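# Move the bottle-and-beaker tray onto the other bench

## Task

Carry the tray holding the bottles and beakers onto the second bench so that it rests there entirely. At the end every bottle and beaker must be standing upright inside the tray. It is a failure if any bottle or beaker tilts as far as halfway or reaches the floor. It is also a failure if any glass beaker breaks, which happens if it drops more than a few centimetres or is struck hard. Finish by releasing the tray and moving the robot away from it. The robot must not topple or be left leaning. The result only counts if it stays in place without the robot holding it.

## Robot and tools

Robot: a wheeled base with a vertical column, a tilting head, and two six-joint arms (left, right), each ending in a two-finger gripper. Folded as at the start it measures 0.73 m long, 0.62 m wide and 1.88 m tall, with its front 0.40 m ahead of the column. The base drives forward and back and turns on the spot. It cannot move sideways. Cameras: cam_head_left, cam_head_right, cam_left_wrist, cam_right_wrist, nav_camera, each 504x504 pixels.

Frames: the base frame sits on the floor below the column, midway between the drive wheels, with x forward, y to the left and z up. left_hand and right_hand report the point where the fingers meet, in this frame. The fingertips lie 8 mm past that point. The hand's z axis runs along the fingers and its y axis across the opening. The odometry frame is the base frame as it was when the scene began.

execute_actions: "actions" is a list holding one action, or none (an empty list only returns state and images). An action may contain "base", "joints", "speeds", and its motions start together.
- base: exactly one key. translate_m is a relative straight drive in metres from where the base last reported itself, from -3 to 3, with positive meaning forward. rotate_rad is a relative turn on the spot in radians, from -3.2 to 3.2, with positive meaning counter-clockwise seen from above. A move needing over 8.667 s at its top speed is rejected.
- joints: a single dictionary covering both arms and the head, keyed by joint name. Each value is an absolute target, not an offset. Ranges in rad: head_tilt_rad -0.61 to 1.308 (0 about level, positive looks down); joint1 -2.879 to 2.879; joint2 0 to 3.141; joint3 0 to 3.019; joint4 -1.692 to 1.57; joint5 -1.57 to 1.57 (positive swings the hand to the robot's right); joint6 -2.094 to 2.094 (positive rolls clockwise seen from behind). The left_ and right_ versions share these ranges. left_gripper_m and right_gripper_m give the fingertip gap in metres, 0 to 0.093. The tolerances counted as reached are ±0.03, 0.045, 0.14, 0.09, 0.055, 0.03, 0.035 and 0.003 (head, joints 1-6, gripper).
- speeds: optional caps for this action only, translate_m 0.05-0.8 m/s and rotate_rad 0.1-1 rad/s, with the maximum being the default. Arm speed cannot be changed.
- cameras: a list of names, or ["all"]/null for every camera, or [] for none. An unknown key, camera name or out-of-range number rejects the whole call and nothing moves. A joint or base left out of an action may still be pushing toward its earlier target.

wait: seconds from 0 to 10. Nothing new is commanded, and it returns state and images.
zoom_image: camera plus region [x0, y0, x1, y1] in pixels of that camera's latest full image, at most 504x504 in size.
finished_scene: scene (integer) ends the current scene permanently, so call it only once the tray is placed and left alone.

Arm geometry (approximate): with left joint1 = -1.57 or right joint1 = 1.57 and joints 5 and 6 at 0, the arm lies in a vertical forward plane 0.23 m to that side of the column. Let a = j2 - 0.35, b = 1.05 + j2 - j3, c = b - j4. Then the hand is 0.12 + 0.39 sin a + 0.38 cos b + 0.25 cos c m ahead and 1.46 + 0.39 cos a - 0.38 sin b - 0.25 sin c m up. At c = 1.57 the fingers point straight down. For example, j2, j3, j4 = 0.93, 0.78, 0.14 give 0.60 m ahead and 1.21 m up. The real hand usually ends up to about 5 cm lower and nearer the column than this, or about 12 cm under heavy or far loads, so trust the reported hand position. Reach is about 1 m from the shoulder and no lower than 0.47 m, so the floor is out of reach. Tested loads per arm with fingers down: 3.2 kg at about 0.4 m ahead and 0.65-1.2 m up; 2 kg out to 0.6 m; 1 kg out to 0.8 m at 0.9-1.2 m up. A gripper holds about 2-6 kg. Heavy loads carried with the fingers flatter than about 1.2 rad below horizontal make the arm sag.

Gripping: the fingers are 7 cm long and the housing is 10 cm wide and 7 cm thick. The wrist camera sticks out 11 cm to one side. Command a gap smaller than the object. "off_target" is then expected, and a reading at least 0.002 m above the target means something is held. Changes below about 0.03 rad (0.08 for joints 2 and 3) may not move a joint at all. For gentle contact, step about 0.05 rad per call from your previous target.

Results: base_status and joint_status report done, off_target, contact_stop (base only), time_out, not_followed, or limit_stop_at_motor_heat. "joint command not followed" means a self-collision check held back an arm. To clear it, move the joints involved at least 0.05 rad back, or move the other arm away. A blocked arm keeps pushing and heats its motors, so send back its reported positions to relax it (a held load then sinks slightly). After contact_stop, reverse 0.05 m before trying again. Also back off 0.05 m if base_tilt forward drops by 0.5 degrees or more, which means the base is leaning back. A table top 0.30-1.20 m high can slide over the base housing and hit the column. If turned_by_wheels and turned_by_imu disagree by more than about 4% and by at least 0.05 rad, the base slipped or hit something. Pushing hard for about 3 s cuts the wheel motors for 2 s, which shows as wheel_motors_off = 1. motor_effort covers only the wheels. on_its_own lists what happened without your command, and "held at" is a joint's held target. The Motor temperatures line warns with MOTOR HOT from 85 °C, and at 100 °C the arm goes limp and drops what it holds. The robot keeps holding its last command between calls.

Avoid: arms striking or pressing each other, drops, hard knocks on glass, tipping any container, robot tilt, and long hard pushes.

Each tool is called by a JSON object that holds its "op" and its "data", one argument or row to a line.

## Session

{"op": "execute_actions", "data": {
  "actions": []
}}

Scene clock: 0.00 s.
Motor temperatures (°C, as the motors report them): left_arm=[27 24 27 26 24 27] | right_arm=[25 27 26 26 24 26]
base_odometry: x=+0.000 y=+0.000 heading=+0.000 (m, m, rad; odometry frame)
turned_by_wheels: +0.000 (rad since the last result)
turned_by_imu: +0.000 (rad since the last result)
base_tilt: forward=+0.4 right=+0.4 (deg)
base_status: not commanded
joint_positions: head_tilt_rad=+0.870 left_joint1_rad=-1.583 left_joint2_rad=+0.888 left_joint3_rad=+0.429 left_joint4_rad=-0.974 left_joint5_rad=-0.024 left_joint6_rad=-0.057 left_gripper_m=+0.094 right_joint1_rad=+1.565 right_joint2_rad=+0.900 right_joint3_rad=+0.393 right_joint4_rad=-0.936 right_joint5_rad=+0.007 right_joint6_rad=-0.086 right_gripper_m=+0.094
joint_status: not commanded
wheel_motors_off: 0
motor_effort: left_wheel=+2 right_wheel=+2 (%)
left_hand: x=+0.1530 y=+0.2260 z=+1.2538 quat_wxyz=(+0.439, +0.015, -0.898, -0.020) (m; base frame)
right_hand: x=+0.1373 y=-0.2279 z=+1.2526 quat_wxyz=(+0.444, +0.037, -0.895, -0.014) (m; base frame)
pictures: cam_head_left, cam_head_right, cam_left_wrist, cam_right_wrist, nav_camera
Images, in order (width x height): cam_head_left 504x504, cam_head_right 504x504, cam_left_wrist 504x504, cam_right_wrist 504x504, nav_camera 504x504.

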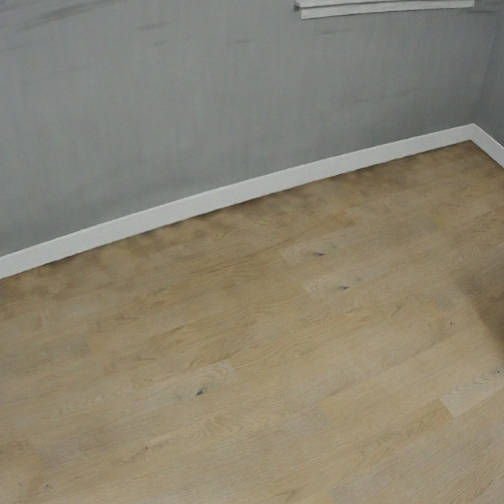

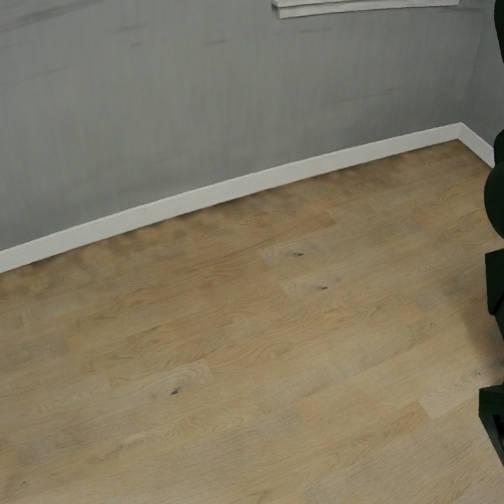

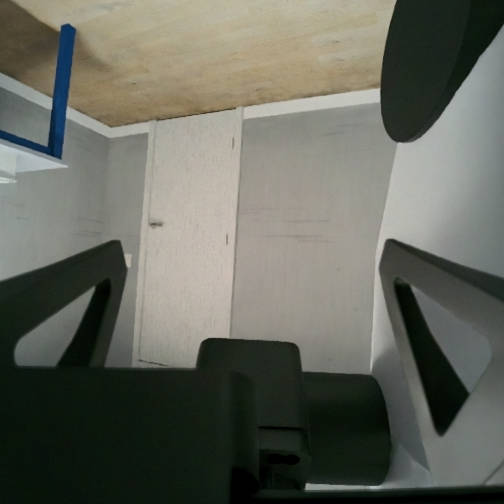

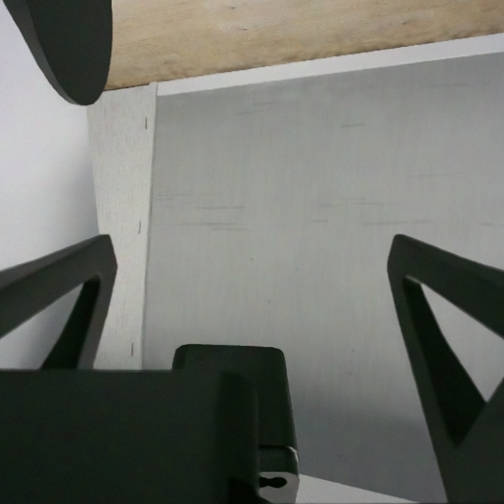

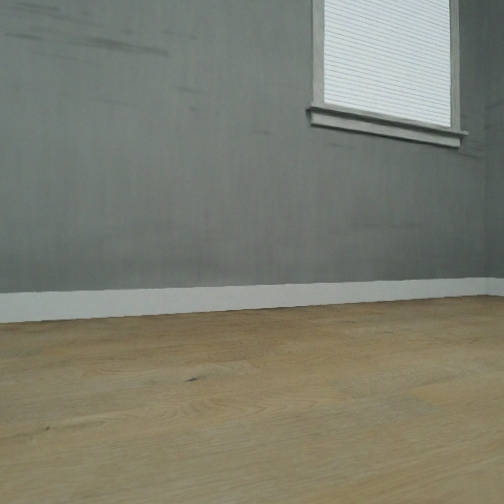

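{"op": "execute_actions", "data": {
  "actions": [
    {"base":{"rotate_rad":1.6},"joints":{"head_tilt_rad":0.45}}
  ],
  "cameras": ["cam_head_left","nav_camera"]
}}

{"op": "execute_actions", "data": {
  "actions": [
    {"base":{"rotate_rad":0.9}}
  ],
  "cameras": ["cam_head_left","nav_camera"]
}}

Scene clock: 3.53 s.
Motor temperatures (°C, as the motors report them): left_arm=[27 24 27 26 24 27] | right_arm=[25 27 26 26 24 26]
base_odometry: x=+0.000 y=+0.000 heading=+1.599 (m, m, rad; odometry frame)
turned_by_wheels: +1.599 (rad since the last result)
turned_by_imu: +1.585 (rad since the last result)
base_tilt: forward=+0.4 right=+0.5 (deg)
base_status: done
joint_positions: head_tilt_rad=+0.468 left_joint1_rad=-1.583 left_joint2_rad=+0.888 left_joint3_rad=+0.429 left_joint4_rad=-0.974 left_joint5_rad=-0.024 left_joint6_rad=-0.057 left_gripper_m=+0.094 right_joint1_rad=+1.565 right_joint2_rad=+0.900 right_joint3_rad=+0.393 right_joint4_rad=-0.936 right_joint5_rad=+0.007 right_joint6_rad=-0.086 right_gripper_m=+0.094
joint_status: all done
wheel_motors_off: 0
motor_effort: left_wheel=-5(42) right_wheel=+5(43) (%)
left_hand: x=+0.1530 y=+0.2260 z=+1.2538 quat_wxyz=(+0.439, +0.015, -0.898, -0.020) (m; base frame)
right_hand: x=+0.1373 y=-0.2279 z=+1.2526 quat_wxyz=(+0.444, +0.037, -0.895, -0.014) (m; base frame)
pictures: cam_head_left, nav_camera
camera_calibration (this result's frames):
cam_head_left: T_world_to_cam=[[-0.0535678, -0.998541, 0.0068448, 0.0225954], [-0.35666, 0.01273, -0.934148, 1.44147], [0.932697, -0.0524815, -0.356821, 0.430625], [0, 0, 0, 1]] pos_world=[0.113684, 0.0268123, 1.50005]
Images, in order (width x height): cam_head_left 504x504, nav_camera 504x504.

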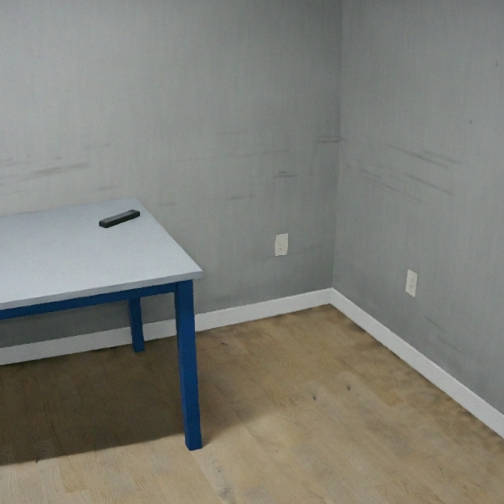

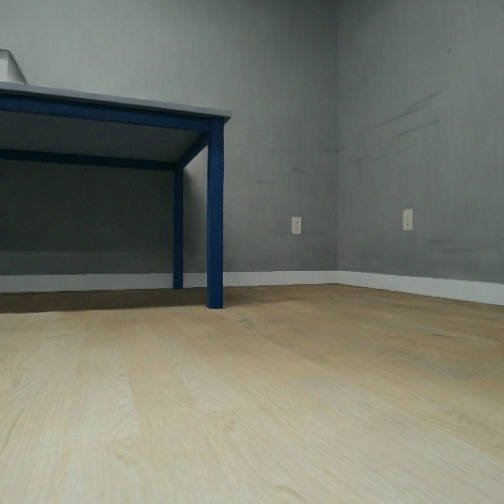

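Scene clock: 6.00 s.
Motor temperatures (°C, as the motors report them): left_arm=[27 24 27 26 24 27] | right_arm=[25 27 26 26 24 26]
base_odometry: x=+0.000 y=+0.000 heading=+2.498 (m, m, rad; odometry frame)
turned_by_wheels: +0.899 (rad since the last result)
turned_by_imu: +0.892 (rad since the last result)
base_tilt: forward=+0.4 right=+0.4 (deg)
base_status: done
joint_positions: head_tilt_rad=+0.468 left_joint1_rad=-1.583 left_joint2_rad=+0.888 left_joint3_rad=+0.429 left_joint4_rad=-0.974 left_joint5_rad=-0.024 left_joint6_rad=-0.057 left_gripper_m=+0.094 right_joint1_rad=+1.565 right_joint2_rad=+0.900 right_joint3_rad=+0.393 right_joint4_rad=-0.936 right_joint5_rad=+0.007 right_joint6_rad=-0.086 right_gripper_m=+0.094
joint_status: not commanded
wheel_motors_off: 0
motor_effort: left_wheel=-6(31) right_wheel=+6(28) (%)
left_hand: x=+0.1530 y=+0.2260 z=+1.2538 quat_wxyz=(+0.439, +0.015, -0.898, -0.020) (m; base frame)
right_hand: x=+0.1373 y=-0.2279 z=+1.2526 quat_wxyz=(+0.444, +0.037, -0.895, -0.014) (m; base frame)
pictures: cam_head_left, nav_camera
camera_calibration (this result's frames):
cam_head_left: T_world_to_cam=[[-0.053568, -0.998541, 0.00684297, 0.0225983], [-0.356628, 0.01273, -0.93416, 1.44149], [0.932709, -0.0524815, -0.356789, 0.430575], [0, 0, 0, 1]] pos_world=[0.113685, 0.0268123, 1.50005]
Images, in order (width x height): cam_head_left 504x504, nav_camera 504x504.

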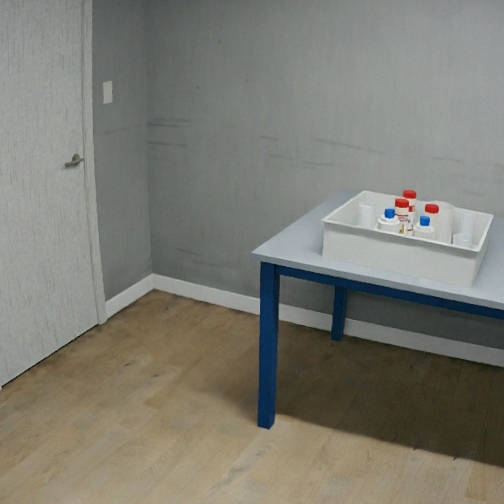

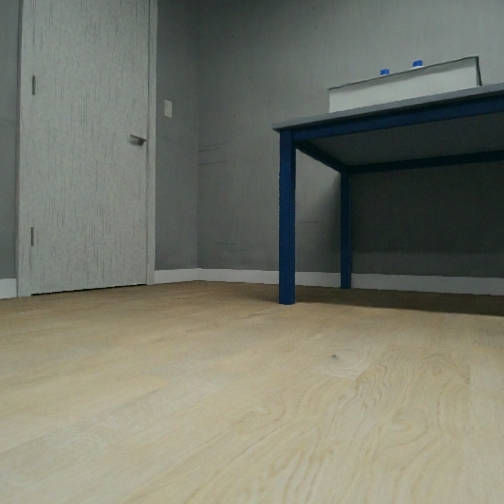

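Find the other bench.

{"op": "execute_actions", "data": {
  "actions": [
    {"base":{"rotate_rad":1.0}}
  ],
  "cameras": ["cam_head_left","nav_camera"]
}}

{"op": "execute_actions", "data": {
  "actions": [
    {"base":{"rotate_rad":0.9}}
  ],
  "cameras": ["cam_head_left","nav_camera"]
}}

{"op": "execute_actions", "data": {
  "actions": [
    {"base":{"rotate_rad":0.9}}
  ],
  "cameras": ["cam_head_left","nav_camera"]
}}

Scene clock: 8.87 s.
Motor temperatures (°C, as the motors report them): left_arm=[27 24 27 26 24 27] | right_arm=[25 27 26 26 24 26]
base_odometry: x=+0.000 y=+0.000 heading=-2.786 (m, m, rad; odometry frame)
turned_by_wheels: +0.999 (rad since the last result)
turned_by_imu: +0.992 (rad since the last result)
base_tilt: forward=+0.4 right=+0.5 (deg)
base_status: done
joint_positions: head_tilt_rad=+0.468 left_joint1_rad=-1.583 left_joint2_rad=+0.888 left_joint3_rad=+0.429 left_joint4_rad=-0.974 left_joint5_rad=-0.024 left_joint6_rad=-0.057 left_gripper_m=+0.094 right_joint1_rad=+1.565 right_joint2_rad=+0.900 right_joint3_rad=+0.394 right_joint4_rad=-0.936 right_joint5_rad=+0.007 right_joint6_rad=-0.086 right_gripper_m=+0.094
joint_status: not commanded
wheel_motors_off: 0
motor_effort: left_wheel=-5(32) right_wheel=+5(27) (%)
left_hand: x=+0.1530 y=+0.2260 z=+1.2538 quat_wxyz=(+0.439, +0.015, -0.898, -0.020) (m; base frame)
right_hand: x=+0.1377 y=-0.2279 z=+1.2525 quat_wxyz=(+0.443, +0.037, -0.896, -0.014) (m; base frame)
pictures: cam_head_left, nav_camera
camera_calibration (this result's frames):
cam_head_left: T_world_to_cam=[[-0.0535682, -0.998541, 0.00684126, 0.0226009], [-0.356598, 0.01273, -0.934171, 1.44151], [0.932721, -0.0524815, -0.35676, 0.430529], [0, 0, 0, 1]] pos_world=[0.113686, 0.0268123, 1.50006]
Images, in order (width x height): cam_head_left 504x504, nav_camera 504x504.

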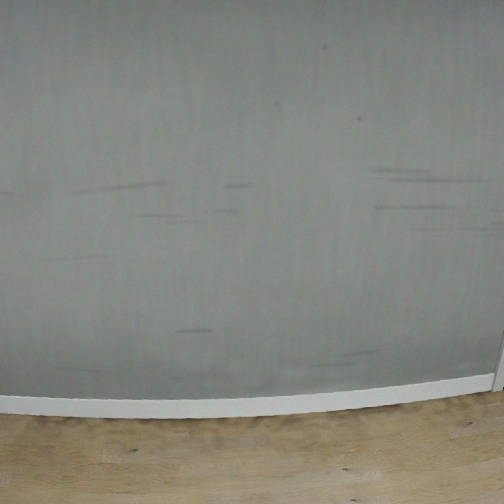

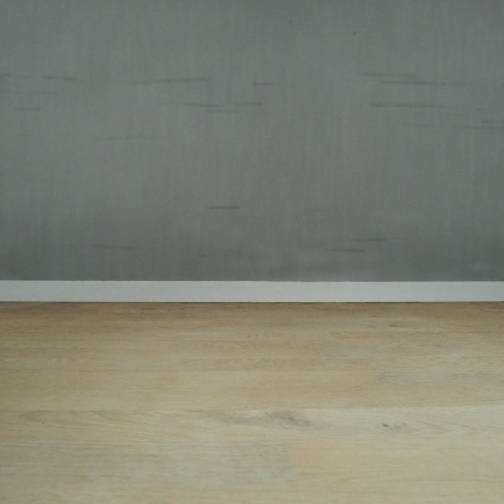

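Scene clock: 11.33 s.
Motor temperatures (°C, as the motors report them): left_arm=[27 24 27 26 24 27] | right_arm=[25 27 26 26 24 26]
base_odometry: x=+0.000 y=+0.000 heading=-1.887 (m, m, rad; odometry frame)
turned_by_wheels: +0.899 (rad since the last result)
turned_by_imu: +0.892 (rad since the last result)
base_tilt: forward=+0.4 right=+0.4 (deg)
base_status: done
joint_positions: head_tilt_rad=+0.468 left_joint1_rad=-1.583 left_joint2_rad=+0.888 left_joint3_rad=+0.429 left_joint4_rad=-0.974 left_joint5_rad=-0.024 left_joint6_rad=-0.057 left_gripper_m=+0.094 right_joint1_rad=+1.565 right_joint2_rad=+0.900 right_joint3_rad=+0.394 right_joint4_rad=-0.936 right_joint5_rad=+0.007 right_joint6_rad=-0.086 right_gripper_m=+0.094
joint_status: not commanded
wheel_motors_off: 0
motor_effort: left_wheel=-6(31) right_wheel=+5(28) (%)
left_hand: x=+0.1530 y=+0.2260 z=+1.2538 quat_wxyz=(+0.439, +0.015, -0.898, -0.020) (m; base frame)
right_hand: x=+0.1377 y=-0.2279 z=+1.2525 quat_wxyz=(+0.443, +0.037, -0.896, -0.014) (m; base frame)
pictures: cam_head_left, nav_camera
camera_calibration (this result's frames):
cam_head_left: T_world_to_cam=[[-0.0535683, -0.998541, 0.00684054, 0.022602], [-0.356585, 0.01273, -0.934176, 1.44151], [0.932726, -0.0524815, -0.356747, 0.430509], [0, 0, 0, 1]] pos_world=[0.113687, 0.0268123, 1.50006]
Images, in order (width x height): cam_head_left 504x504, nav_camera 504x504.

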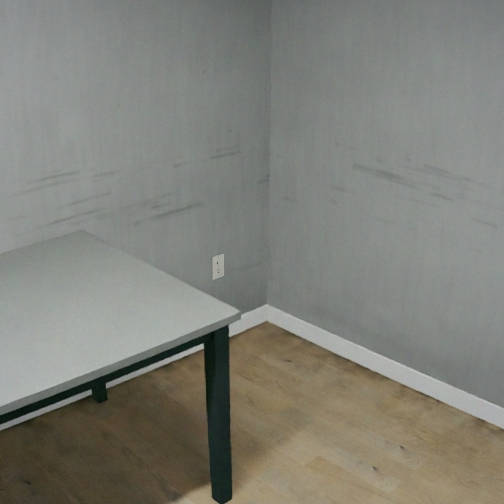

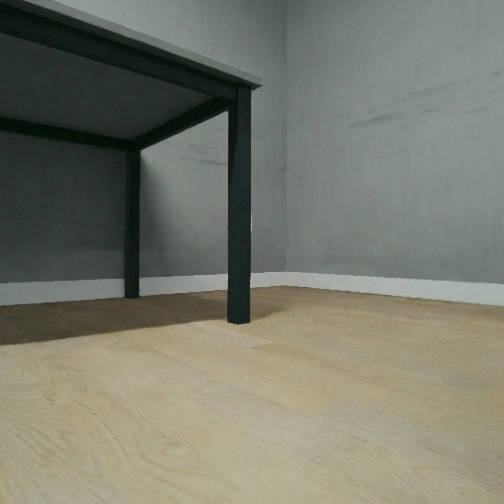

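Scene clock: 13.80 s.
Motor temperatures (°C, as the motors report them): left_arm=[27 24 27 26 24 27] | right_arm=[25 27 26 26 24 26]
base_odometry: x=+0.000 y=+0.000 heading=-0.988 (m, m, rad; odometry frame)
turned_by_wheels: +0.899 (rad since the last result)
turned_by_imu: +0.892 (rad since the last result)
base_tilt: forward=+0.4 right=+0.5 (deg)
base_status: done
joint_positions: head_tilt_rad=+0.468 left_joint1_rad=-1.583 left_joint2_rad=+0.888 left_joint3_rad=+0.429 left_joint4_rad=-0.974 left_joint5_rad=-0.024 left_joint6_rad=-0.057 left_gripper_m=+0.094 right_joint1_rad=+1.565 right_joint2_rad=+0.900 right_joint3_rad=+0.394 right_joint4_rad=-0.936 right_joint5_rad=+0.007 right_joint6_rad=-0.086 right_gripper_m=+0.094
joint_status: not commanded
wheel_motors_off: 0
motor_effort: left_wheel=-6(32) right_wheel=+5(28) (%)
left_hand: x=+0.1530 y=+0.2260 z=+1.2538 quat_wxyz=(+0.439, +0.015, -0.898, -0.020) (m; base frame)
right_hand: x=+0.1377 y=-0.2279 z=+1.2525 quat_wxyz=(+0.443, +0.037, -0.896, -0.014) (m; base frame)
pictures: cam_head_left, nav_camera
camera_calibration (this result's frames):
cam_head_left: T_world_to_cam=[[-0.0535684, -0.998541, 0.00683993, 0.022603], [-0.356575, 0.01273, -0.93418, 1.44152], [0.93273, -0.0524815, -0.356736, 0.430492], [0, 0, 0, 1]] pos_world=[0.113687, 0.0268123, 1.50006]
Images, in order (width x height): cam_head_left 504x504, nav_camera 504x504.

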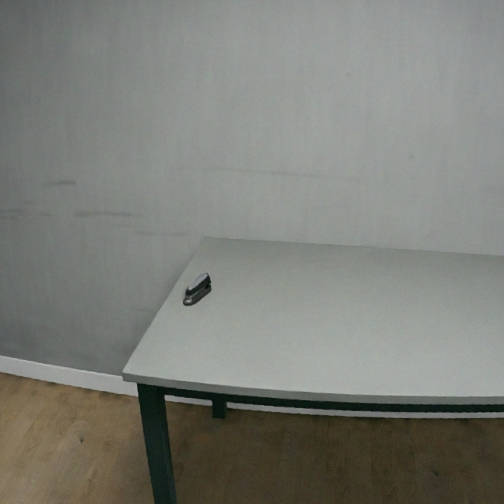

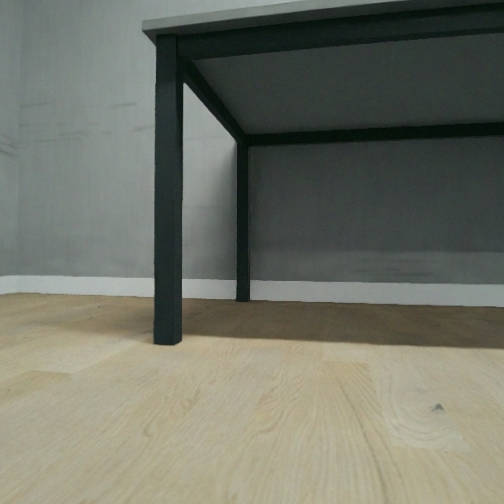

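{"op": "execute_actions", "data": {
  "actions": [
    {"base":{"rotate_rad":-2.93}}
  ],
  "cameras": []
}}

{"op": "execute_actions", "data": {
  "actions": [
    {"base":{"translate_m":1.09},"joints":{"head_tilt_rad":0.7}}
  ],
  "cameras": []
}}

{"op": "execute_actions", "data": {
  "actions": [
    {"base":{"rotate_rad":-0.417}}
  ],
  "cameras": ["cam_head_left","cam_head_right","nav_camera"]
}}

Scene clock: 20.10 s.
Motor temperatures (°C, as the motors report them): left_arm=[27 25 27 26 24 27] | right_arm=[25 27 26 26 24 26]
base_odometry: x=+0.000 y=+0.000 heading=+2.366 (m, m, rad; odometry frame)
turned_by_wheels: -2.929 (rad since the last result)
turned_by_imu: -2.909 (rad since the last result)
base_tilt: forward=+0.4 right=+0.4 (deg)
base_status: done
joint_positions: head_tilt_rad=+0.468 left_joint1_rad=-1.583 left_joint2_rad=+0.888 left_joint3_rad=+0.429 left_joint4_rad=-0.974 left_joint5_rad=-0.024 left_joint6_rad=-0.057 left_gripper_m=+0.094 right_joint1_rad=+1.565 right_joint2_rad=+0.900 right_joint3_rad=+0.394 right_joint4_rad=-0.936 right_joint5_rad=+0.007 right_joint6_rad=-0.086 right_gripper_m=+0.094
joint_status: not commanded
wheel_motors_off: 0
motor_effort: left_wheel=+6(39) right_wheel=-5(25) (%)
left_hand: x=+0.1530 y=+0.2260 z=+1.2538 quat_wxyz=(+0.439, +0.015, -0.898, -0.020) (m; base frame)
right_hand: x=+0.1377 y=-0.2279 z=+1.2525 quat_wxyz=(+0.443, +0.037, -0.896, -0.014) (m; base frame)
pictures: none
No camera images: the call's "cameras" was empty. Leave "cameras" out to get every camera's image.

Scene clock: 23.43 s.
Motor temperatures (°C, as the motors report them): left_arm=[27 25 27 26 24 27] | right_arm=[25 27 26 26 24 26]
base_odometry: x=-0.778 y=+0.763 heading=+2.366 (m, m, rad; odometry frame)
turned_by_wheels: +0.000 (rad since the last result)
turned_by_imu: -0.002 (rad since the last result)
base_tilt: forward=+0.4 right=+0.4 (deg)
base_status: done
joint_positions: head_tilt_rad=+0.703 left_joint1_rad=-1.583 left_joint2_rad=+0.888 left_joint3_rad=+0.430 left_joint4_rad=-0.974 left_joint5_rad=-0.024 left_joint6_rad=-0.057 left_gripper_m=+0.094 right_joint1_rad=+1.565 right_joint2_rad=+0.900 right_joint3_rad=+0.395 right_joint4_rad=-0.936 right_joint5_rad=+0.007 right_joint6_rad=-0.086 right_gripper_m=+0.094
joint_status: all done
wheel_motors_off: 0
motor_effort: left_wheel=+0(67) right_wheel=+0(45) (%)
left_hand: x=+0.1534 y=+0.2260 z=+1.2537 quat_wxyz=(+0.438, +0.015, -0.898, -0.020) (m; base frame)
right_hand: x=+0.1383 y=-0.2279 z=+1.2523 quat_wxyz=(+0.443, +0.037, -0.896, -0.014) (m; base frame)
pictures: none
No camera images: the call's "cameras" was empty. Leave "cameras" out to get every camera's image.

Scene clock: 25.27 s.
Motor temperatures (°C, as the motors report them): left_arm=[27 25 27 26 24 27] | right_arm=[25 27 26 26 24 26]
base_odometry: x=-0.778 y=+0.763 heading=+1.950 (m, m, rad; odometry frame)
turned_by_wheels: -0.416 (rad since the last result)
turned_by_imu: -0.411 (rad since the last result)
base_tilt: forward=+0.4 right=+0.4 (deg)
base_status: done
joint_positions: head_tilt_rad=+0.703 left_joint1_rad=-1.583 left_joint2_rad=+0.888 left_joint3_rad=+0.430 left_joint4_rad=-0.974 left_joint5_rad=-0.024 left_joint6_rad=-0.057 left_gripper_m=+0.094 right_joint1_rad=+1.565 right_joint2_rad=+0.900 right_joint3_rad=+0.395 right_joint4_rad=-0.936 right_joint5_rad=+0.007 right_joint6_rad=-0.086 right_gripper_m=+0.094
joint_status: not commanded
wheel_motors_off: 0
motor_effort: left_wheel=+5(49) right_wheel=-4(43) (%)
left_hand: x=+0.1534 y=+0.2260 z=+1.2537 quat_wxyz=(+0.438, +0.015, -0.898, -0.020) (m; base frame)
right_hand: x=+0.1383 y=-0.2279 z=+1.2523 quat_wxyz=(+0.443, +0.037, -0.896, -0.014) (m; base frame)
pictures: cam_head_left, cam_head_right, nav_camera
camera_calibration (this result's frames):
cam_head_left: T_world_to_cam=[[-0.0505064, -0.998541, 0.0191169, 0.00354326], [-0.56416, 0.01273, -0.825567, 1.28463], [0.824119, -0.0524815, -0.56398, 0.755078], [0, 0, 0, 1]] pos_world=[0.102645, 0.0268123, 1.48633]
cam_head_right: T_world_to_cam=[[-0.0476744, -0.998536, 0.0255453, -0.0744904], [-0.577154, 0.00666474, -0.816608, 1.26732], [0.815243, -0.0536749, -0.576627, 0.77248], [0, 0, 0, 1]] pos_world=[0.0981308, -0.041365, 1.48224]
Images, in order (width x height): cam_head_left 504x504, cam_head_right 504x504, nav_camera 504x504.

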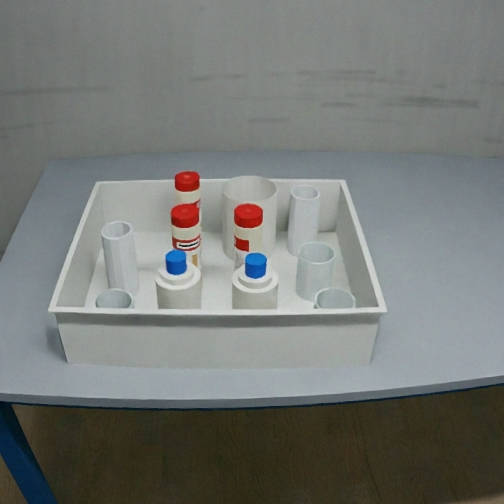

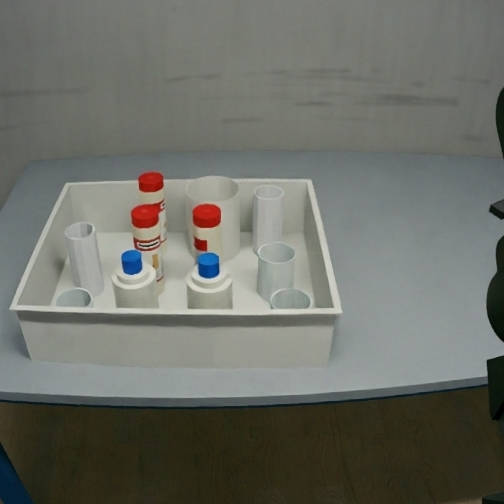

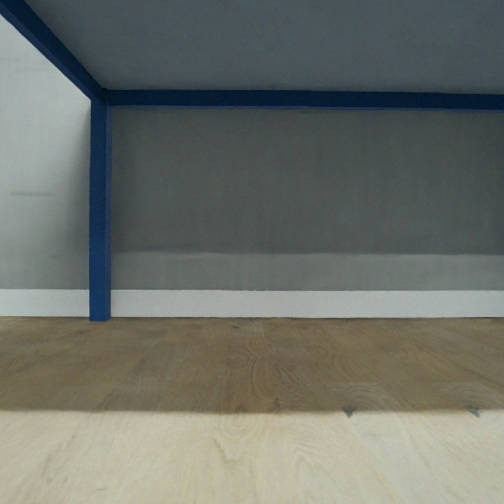

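{"op": "execute_actions", "data": {
  "actions": [
    {"base":{"rotate_rad":0.1},"joints":{"left_joint1_rad":-1.5,"left_joint2_rad":1.31,"left_joint3_rad":0.96,"left_joint4_rad":-0.17,"left_joint5_rad":0.06,"left_joint6_rad":0,"right_joint1_rad":1.5,"right_joint2_rad":1.31,"right_joint3_rad":0.96,"right_joint4_rad":-0.17,"right_joint5_rad":-0.06,"right_joint6_rad":0,"left_gripper_m":0.06,"right_gripper_m":0.06,"head_tilt_rad":0.95}}
  ],
  "cameras": ["cam_head_left"]
}}

{"op": "execute_actions", "data": {
  "actions": [
    {"base":{"translate_m":0.35},"speeds":{"translate_m":0.4}}
  ],
  "cameras": []
}}

{"op": "execute_actions", "data": {
  "actions": [
    {"base":{"rotate_rad":-0.1}}
  ],
  "cameras": []
}}

{"op": "execute_actions", "data": {
  "actions": [
    {"base":{"translate_m":0.2},"speeds":{"translate_m":0.3}}
  ]
}}

Scene clock: 31.17 s.
Motor temperatures (°C, as the motors report them): left_arm=[27 25 27 26 24 27] | right_arm=[25 27 26 26 24 26]
base_odometry: x=-0.778 y=+0.763 heading=+2.049 (m, m, rad; odometry frame)
turned_by_wheels: +0.099 (rad since the last result)
turned_by_imu: +0.097 (rad since the last result)
base_tilt: forward=+0.4 right=+0.4 (deg)
base_status: done
joint_positions: head_tilt_rad=+0.950 left_joint1_rad=-1.502 left_joint2_rad=+1.310 left_joint3_rad=+0.966 left_joint4_rad=-0.175 left_joint5_rad=+0.058 left_joint6_rad=-0.012 left_gripper_m=+0.060 right_joint1_rad=+1.496 right_joint2_rad=+1.305 right_joint3_rad=+0.962 right_joint4_rad=-0.183 right_joint5_rad=-0.058 right_joint6_rad=-0.007 right_gripper_m=+0.060
joint_status: all done
wheel_motors_off: 0
motor_effort: left_wheel=-5(23) right_wheel=+5(25) (%)
left_hand: x=+0.5088 y=+0.2533 z=+1.0548 quat_wxyz=(-0.003, +0.023, -1.000, -0.001) (m; base frame)
right_hand: x=+0.5061 y=-0.2573 z=+1.0565 quat_wxyz=(+0.001, -0.015, -1.000, +0.003) (m; base frame)
pictures: cam_head_left
camera_calibration (this result's frames):
cam_head_left: T_world_to_cam=[[-0.0442992, -0.998541, 0.0308859, -0.0148913], [-0.748894, 0.01273, -0.662567, 1.04285], [0.661207, -0.0524815, -0.748365, 1.04718], [0, 0, 0, 1]] pos_world=[0.0879251, 0.0268123, 1.47509]
Images, in order (width x height): cam_head_left 504x504.

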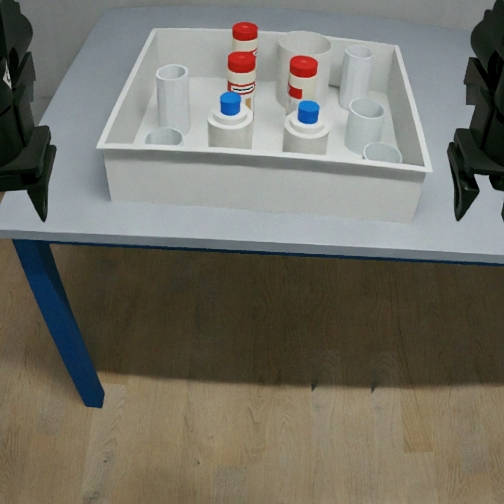

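Scene clock: 33.27 s.
Motor temperatures (°C, as the motors report them): left_arm=[27 25 27 26 24 27] | right_arm=[25 28 26 26 24 26]
base_odometry: x=-0.939 y=+1.074 heading=+2.047 (m, m, rad; odometry frame)
turned_by_wheels: -0.002 (rad since the last result)
turned_by_imu: -0.003 (rad since the last result)
base_tilt: forward=+0.4 right=+0.4 (deg)
base_status: done
joint_positions: head_tilt_rad=+0.951 left_joint1_rad=-1.502 left_joint2_rad=+1.310 left_joint3_rad=+0.963 left_joint4_rad=-0.174 left_joint5_rad=+0.058 left_joint6_rad=-0.012 left_gripper_m=+0.060 right_joint1_rad=+1.496 right_joint2_rad=+1.305 right_joint3_rad=+0.958 right_joint4_rad=-0.183 right_joint5_rad=-0.058 right_joint6_rad=-0.007 right_gripper_m=+0.060
joint_status: not commanded
wheel_motors_off: 0
motor_effort: left_wheel=-1(54) right_wheel=+1(60) (%)
left_hand: x=+0.5076 y=+0.2532 z=+1.0546 quat_wxyz=(-0.002, +0.023, -1.000, -0.001) (m; base frame)
right_hand: x=+0.5035 y=-0.2572 z=+1.0562 quat_wxyz=(+0.003, -0.015, -1.000, +0.003) (m; base frame)
pictures: none
No camera images: the call's "cameras" was empty. Leave "cameras" out to get every camera's image.

Scene clock: 34.30 s.
Motor temperatures (°C, as the motors report them): left_arm=[27 25 27 26 24 27] | right_arm=[25 28 26 26 24 26]
base_odometry: x=-0.939 y=+1.074 heading=+1.948 (m, m, rad; odometry frame)
turned_by_wheels: -0.099 (rad since the last result)
turned_by_imu: -0.098 (rad since the last result)
base_tilt: forward=+0.4 right=+0.5 (deg)
base_status: done
joint_positions: head_tilt_rad=+0.951 left_joint1_rad=-1.502 left_joint2_rad=+1.310 left_joint3_rad=+0.963 left_joint4_rad=-0.174 left_joint5_rad=+0.059 left_joint6_rad=-0.012 left_gripper_m=+0.060 right_joint1_rad=+1.499 right_joint2_rad=+1.305 right_joint3_rad=+0.958 right_joint4_rad=-0.183 right_joint5_rad=-0.059 right_joint6_rad=-0.007 right_gripper_m=+0.060
joint_status: not commanded
wheel_motors_off: 0
motor_effort: left_wheel=+1(39) right_wheel=+0(41) (%)
left_hand: x=+0.5076 y=+0.2532 z=+1.0546 quat_wxyz=(-0.002, +0.023, -1.000, -0.001) (m; base frame)
right_hand: x=+0.5035 y=-0.2556 z=+1.0561 quat_wxyz=(+0.003, -0.015, -1.000, +0.002) (m; base frame)
pictures: none
No camera images: the call's "cameras" was empty. Leave "cameras" out to get every camera's image.

Scene clock: 36.20 s.
Motor temperatures (°C, as the motors report them): left_arm=[27 26 27 26 24 27] | right_arm=[25 28 26 26 24 26]
base_odometry: x=-1.013 y=+1.260 heading=+1.948 (m, m, rad; odometry frame)
turned_by_wheels: -0.001 (rad since the last result)
turned_by_imu: -0.002 (rad since the last result)
base_tilt: forward=+0.4 right=+0.4 (deg)
base_status: done
joint_positions: head_tilt_rad=+0.951 left_joint1_rad=-1.502 left_joint2_rad=+1.310 left_joint3_rad=+0.963 left_joint4_rad=-0.173 left_joint5_rad=+0.059 left_joint6_rad=-0.012 left_gripper_m=+0.060 right_joint1_rad=+1.499 right_joint2_rad=+1.305 right_joint3_rad=+0.959 right_joint4_rad=-0.183 right_joint5_rad=-0.059 right_joint6_rad=-0.007 right_gripper_m=+0.060
joint_status: not commanded
wheel_motors_off: 0
motor_effort: left_wheel=-1(46) right_wheel=+1(50) (%)
left_hand: x=+0.5079 y=+0.2532 z=+1.0546 quat_wxyz=(-0.003, +0.023, -1.000, -0.001) (m; base frame)
right_hand: x=+0.5045 y=-0.2556 z=+1.0562 quat_wxyz=(+0.002, -0.014, -1.000, +0.002) (m; base frame)
pictures: cam_head_left, cam_head_right, cam_left_wrist, cam_right_wrist, nav_camera
camera_calibration (this result's frames):
cam_head_left: T_world_to_cam=[[-0.0442645, -0.998541, 0.0309356, -0.0149695], [-0.749637, 0.01273, -0.661727, 1.0416], [0.660368, -0.0524815, -0.749106, 1.04836], [0, 0, 0, 1]] pos_world=[0.0878523, 0.0268123, 1.47505]
cam_head_right: T_world_to_cam=[[-0.0399405, -0.998536, 0.0364715, -0.0917035], [-0.760032, 0.00666474, -0.649851, 1.01966], [0.648657, -0.0536749, -0.759186, 1.06195], [0, 0, 0, 1]] pos_world=[0.0824717, -0.041365, 1.47219]
cam_left_wrist: T_world_to_cam=[[0.03279, -0.999353, -0.014747, 0.254609], [-0.815403, -0.035281, 0.577818, -0.178445], [-0.577965, -0.00692195, -0.816032, 1.28386], [0, 0, 0, 1]] pos_world=[0.58817, 0.257035, 1.15453]
cam_right_wrist: T_world_to_cam=[[-0.0295109, -0.999494, -0.011884, -0.223078], [-0.805912, 0.0167588, 0.591798, -0.208306], [-0.591299, 0.027042, -0.805999, 1.28174], [0, 0, 0, 1]] pos_world=[0.58343, -0.254134, 1.1537]
Images, in order (width x height): cam_head_left 504x504, cam_head_right 504x504, cam_left_wrist 504x504, cam_right_wrist 504x504, nav_camera 504x504.

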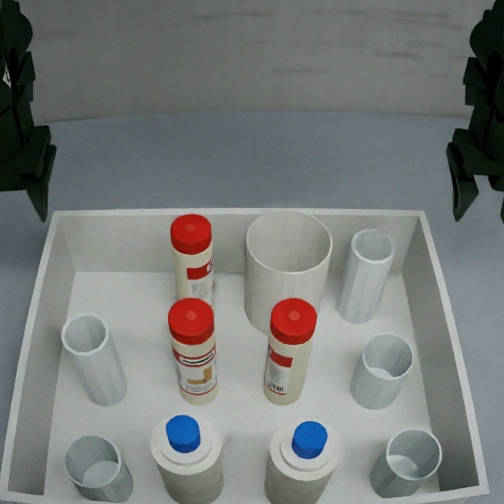

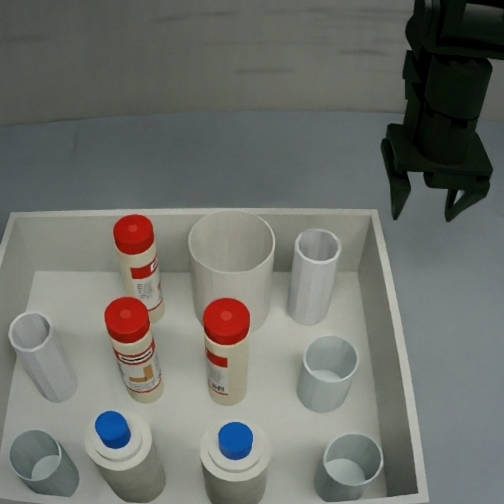

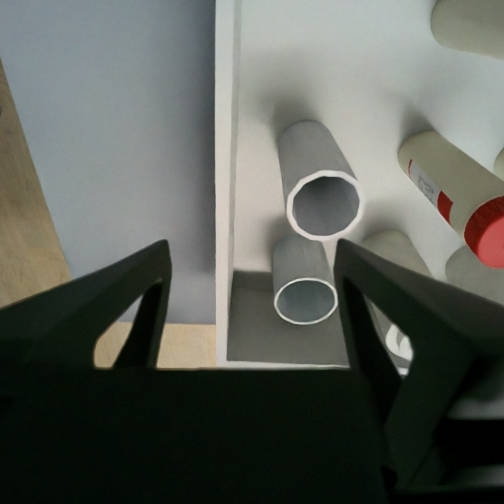

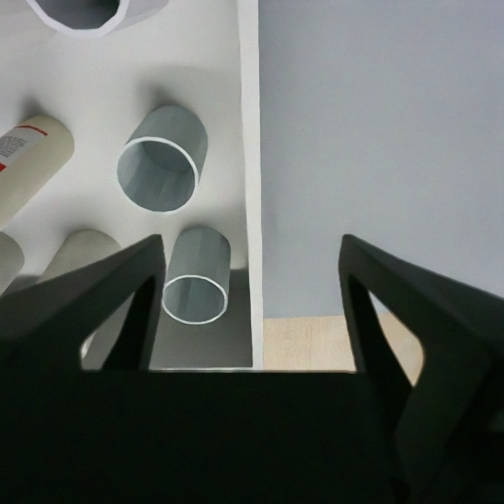

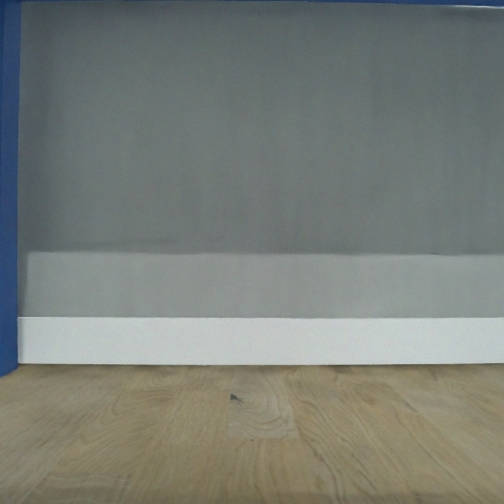

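{"op": "execute_actions", "data": {
  "actions": [
    {"joints":{"left_joint1_rad":-1.465,"left_joint2_rad":1.645,"left_joint3_rad":1.149,"left_joint4_rad":-0.024,"left_joint5_rad":0.09,"right_joint1_rad":1.51,"right_joint2_rad":1.645,"right_joint3_rad":1.149,"right_joint4_rad":-0.024,"right_joint5_rad":-0.05,"left_gripper_m":0.045,"right_gripper_m":0.045}}
  ]
}}

Scene clock: 39.23 s.
Motor temperatures (°C, as the motors report them): left_arm=[27 26 27 26 24 27] | right_arm=[25 28 26 26 24 26]
base_odometry: x=-1.013 y=+1.260 heading=+1.948 (m, m, rad; odometry frame)
turned_by_wheels: +0.000 (rad since the last result)
turned_by_imu: -0.001 (rad since the last result)
base_tilt: forward=+0.5 right=+0.4 (deg)
base_status: not commanded
joint_positions: head_tilt_rad=+0.951 left_joint1_rad=-1.468 left_joint2_rad=+1.659 left_joint3_rad=+1.145 left_joint4_rad=-0.024 left_joint5_rad=+0.089 left_joint6_rad=-0.012 left_gripper_m=+0.045 right_joint1_rad=+1.503 right_joint2_rad=+1.663 right_joint3_rad=+1.147 right_joint4_rad=-0.027 right_joint5_rad=-0.052 right_joint6_rad=-0.007 right_gripper_m=+0.045
joint_status: all done
wheel_motors_off: 0
motor_effort: left_wheel=-2(6) right_wheel=+1(3) (%)
left_hand: x=+0.4945 y=+0.2779 z=+0.9288 quat_wxyz=(+0.006, +0.032, -0.999, +0.000) (m; base frame)
right_hand: x=+0.4939 y=-0.2615 z=+0.9261 quat_wxyz=(+0.009, -0.014, -1.000, +0.003) (m; base frame)
pictures: cam_head_left, cam_head_right, cam_left_wrist, cam_right_wrist, nav_camera
camera_calibration (this result's frames):
cam_head_left: T_world_to_cam=[[-0.0442645, -0.998541, 0.0309356, -0.0149695], [-0.749637, 0.01273, -0.661727, 1.0416], [0.660368, -0.0524815, -0.749106, 1.04836], [0, 0, 0, 1]] pos_world=[0.0878523, 0.0268123, 1.47505]
cam_head_right: T_world_to_cam=[[-0.0399405, -0.998536, 0.0364715, -0.0917035], [-0.760032, 0.00666474, -0.649852, 1.01966], [0.648657, -0.0536749, -0.759186, 1.06195], [0, 0, 0, 1]] pos_world=[0.0824717, -0.041365, 1.47219]
cam_left_wrist: T_world_to_cam=[[0.0512477, -0.998589, -0.013914, 0.267795], [-0.804041, -0.0495193, 0.592508, -0.131008], [-0.592361, -0.0191773, -0.805444, 1.17431], [0, 0, 0, 1]] pos_world=[0.576556, 0.28345, 1.02719]
cam_right_wrist: T_world_to_cam=[[-0.0281161, -0.999564, -0.00906334, -0.23411], [-0.797608, 0.0169684, 0.602937, -0.154046], [-0.60252, 0.0241812, -0.797737, 1.16787], [0, 0, 0, 1]] pos_world=[0.574217, -0.259635, 1.02242]
Images, in order (width x height): cam_head_left 504x504, cam_head_right 504x504, cam_left_wrist 504x504, cam_right_wrist 504x504, nav_camera 504x504.

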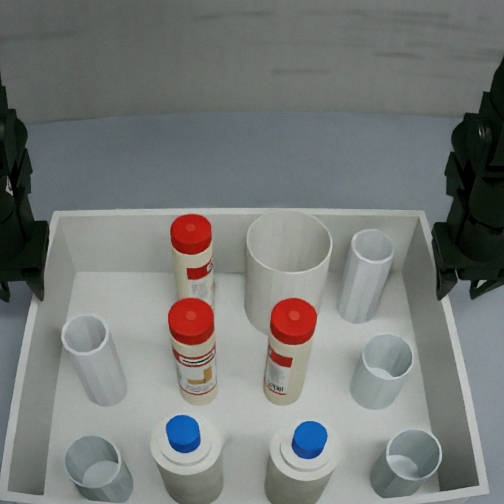

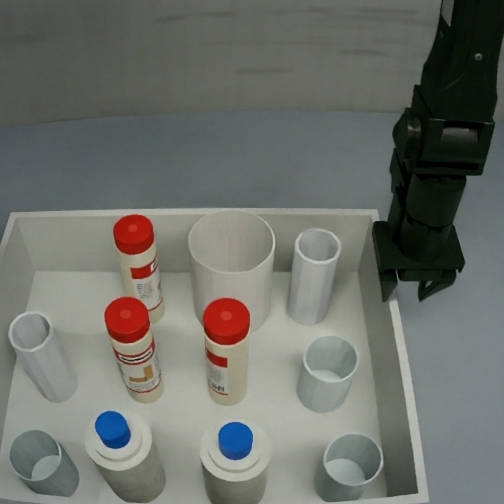

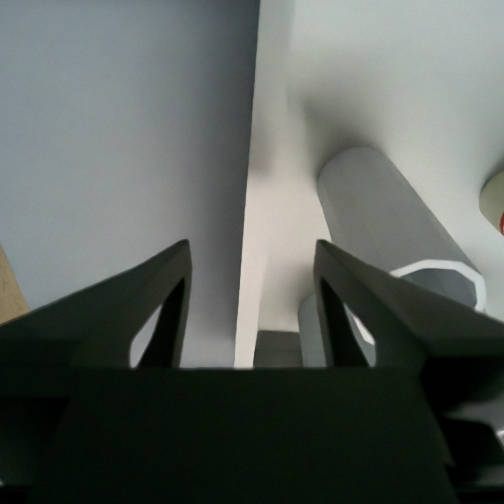

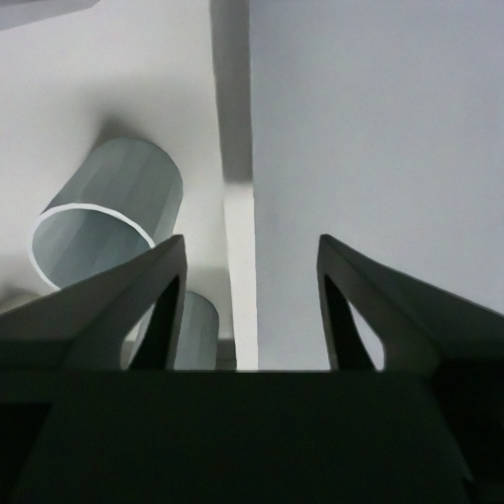

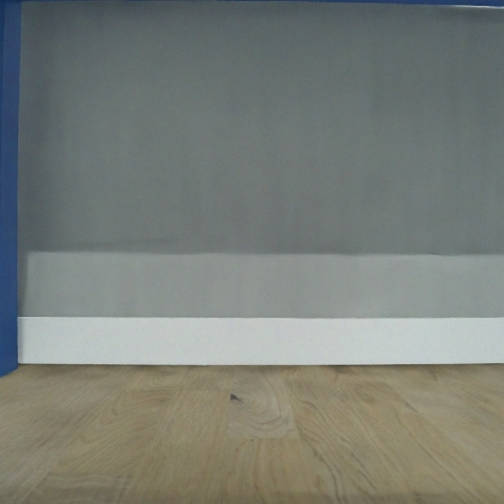

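{"op": "execute_actions", "data": {
  "actions": [
    {"joints":{"left_joint2_rad":1.869,"left_joint3_rad":1.337,"left_joint4_rad":0.012,"right_joint2_rad":1.869,"right_joint3_rad":1.337,"right_joint4_rad":0.012}}
  ],
  "cameras": ["cam_head_left","cam_head_right","cam_left_wrist","cam_right_wrist"]
}}

Scene clock: 40.97 s.
Motor temperatures (°C, as the motors report them): left_arm=[27 26 27 26 24 27] | right_arm=[25 28 26 26 24 26]
base_odometry: x=-1.013 y=+1.260 heading=+1.948 (m, m, rad; odometry frame)
turned_by_wheels: +0.000 (rad since the last result)
turned_by_imu: +0.000 (rad since the last result)
base_tilt: forward=+0.4 right=+0.4 (deg)
base_status: not commanded
joint_positions: head_tilt_rad=+0.951 left_joint1_rad=-1.468 left_joint2_rad=+1.878 left_joint3_rad=+1.335 left_joint4_rad=+0.012 left_joint5_rad=+0.089 left_joint6_rad=-0.012 left_gripper_m=+0.045 right_joint1_rad=+1.503 right_joint2_rad=+1.874 right_joint3_rad=+1.334 right_joint4_rad=+0.003 right_joint5_rad=-0.052 right_joint6_rad=-0.007 right_gripper_m=+0.045
joint_status: all done
wheel_motors_off: 0
motor_effort: left_wheel=-2(4) right_wheel=+1(2) (%)
left_hand: x=+0.4981 y=+0.2855 z=+0.8461 quat_wxyz=(+0.003, +0.032, -0.999, +0.000) (m; base frame)
right_hand: x=+0.4987 y=-0.2663 z=+0.8462 quat_wxyz=(+0.006, -0.013, -1.000, +0.003) (m; base frame)
pictures: cam_head_left, cam_head_right, cam_left_wrist, cam_right_wrist
camera_calibration (this result's frames):
cam_head_left: T_world_to_cam=[[-0.0442645, -0.998541, 0.0309356, -0.0149695], [-0.749637, 0.01273, -0.661727, 1.0416], [0.660368, -0.0524815, -0.749106, 1.04836], [0, 0, 0, 1]] pos_world=[0.0878523, 0.0268123, 1.47505]
cam_head_right: T_world_to_cam=[[-0.0399405, -0.998536, 0.0364715, -0.0917035], [-0.760032, 0.00666474, -0.649852, 1.01966], [0.648657, -0.0536749, -0.759186, 1.06195], [0, 0, 0, 1]] pos_world=[0.0824717, -0.041365, 1.47219]
cam_left_wrist: T_world_to_cam=[[0.0506451, -0.99862, -0.01392, 0.274361], [-0.808772, -0.0491862, 0.586062, -0.0711204], [-0.585938, -0.0184231, -0.810146, 1.11054], [0, 0, 0, 1]] pos_world=[0.57929, 0.290944, 0.945196]
cam_right_wrist: T_world_to_cam=[[-0.0276287, -0.999578, -0.00902127, -0.239801], [-0.801955, 0.016777, 0.597149, -0.0950186], [-0.596745, 0.0237331, -0.80208, 1.10785], [0, 0, 0, 1]] pos_world=[0.578276, -0.264399, 0.943157]
Images, in order (width x height): cam_head_left 504x504, cam_head_right 504x504, cam_left_wrist 504x504, cam_right_wrist 504x504.

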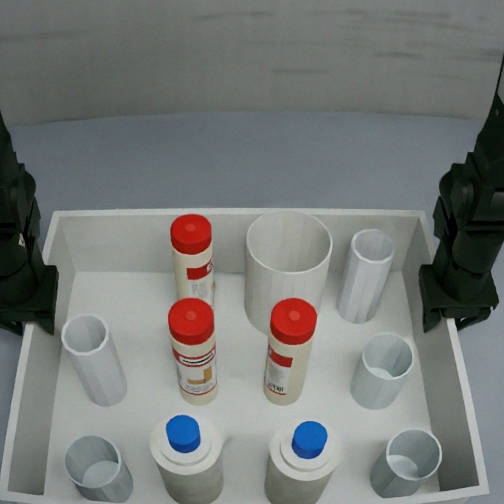

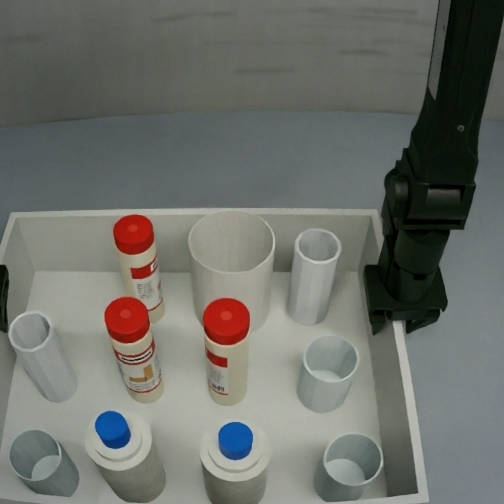

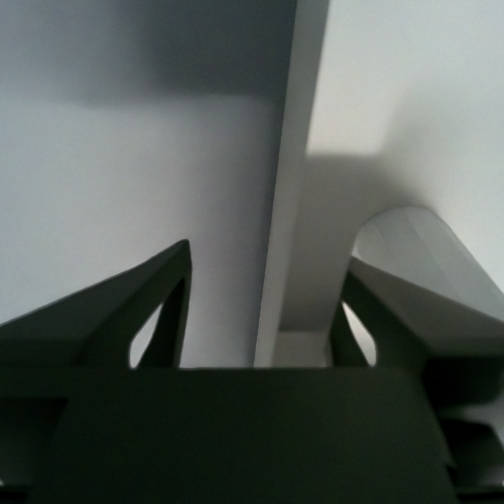

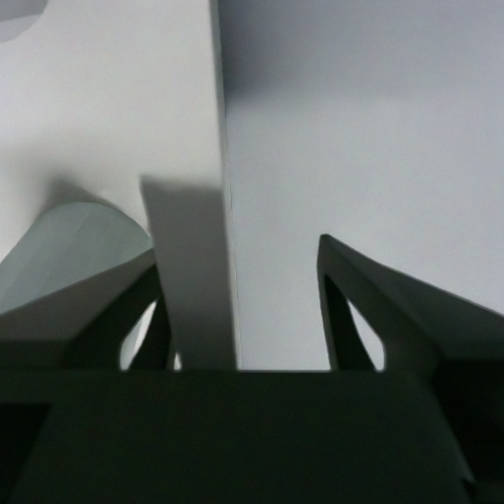

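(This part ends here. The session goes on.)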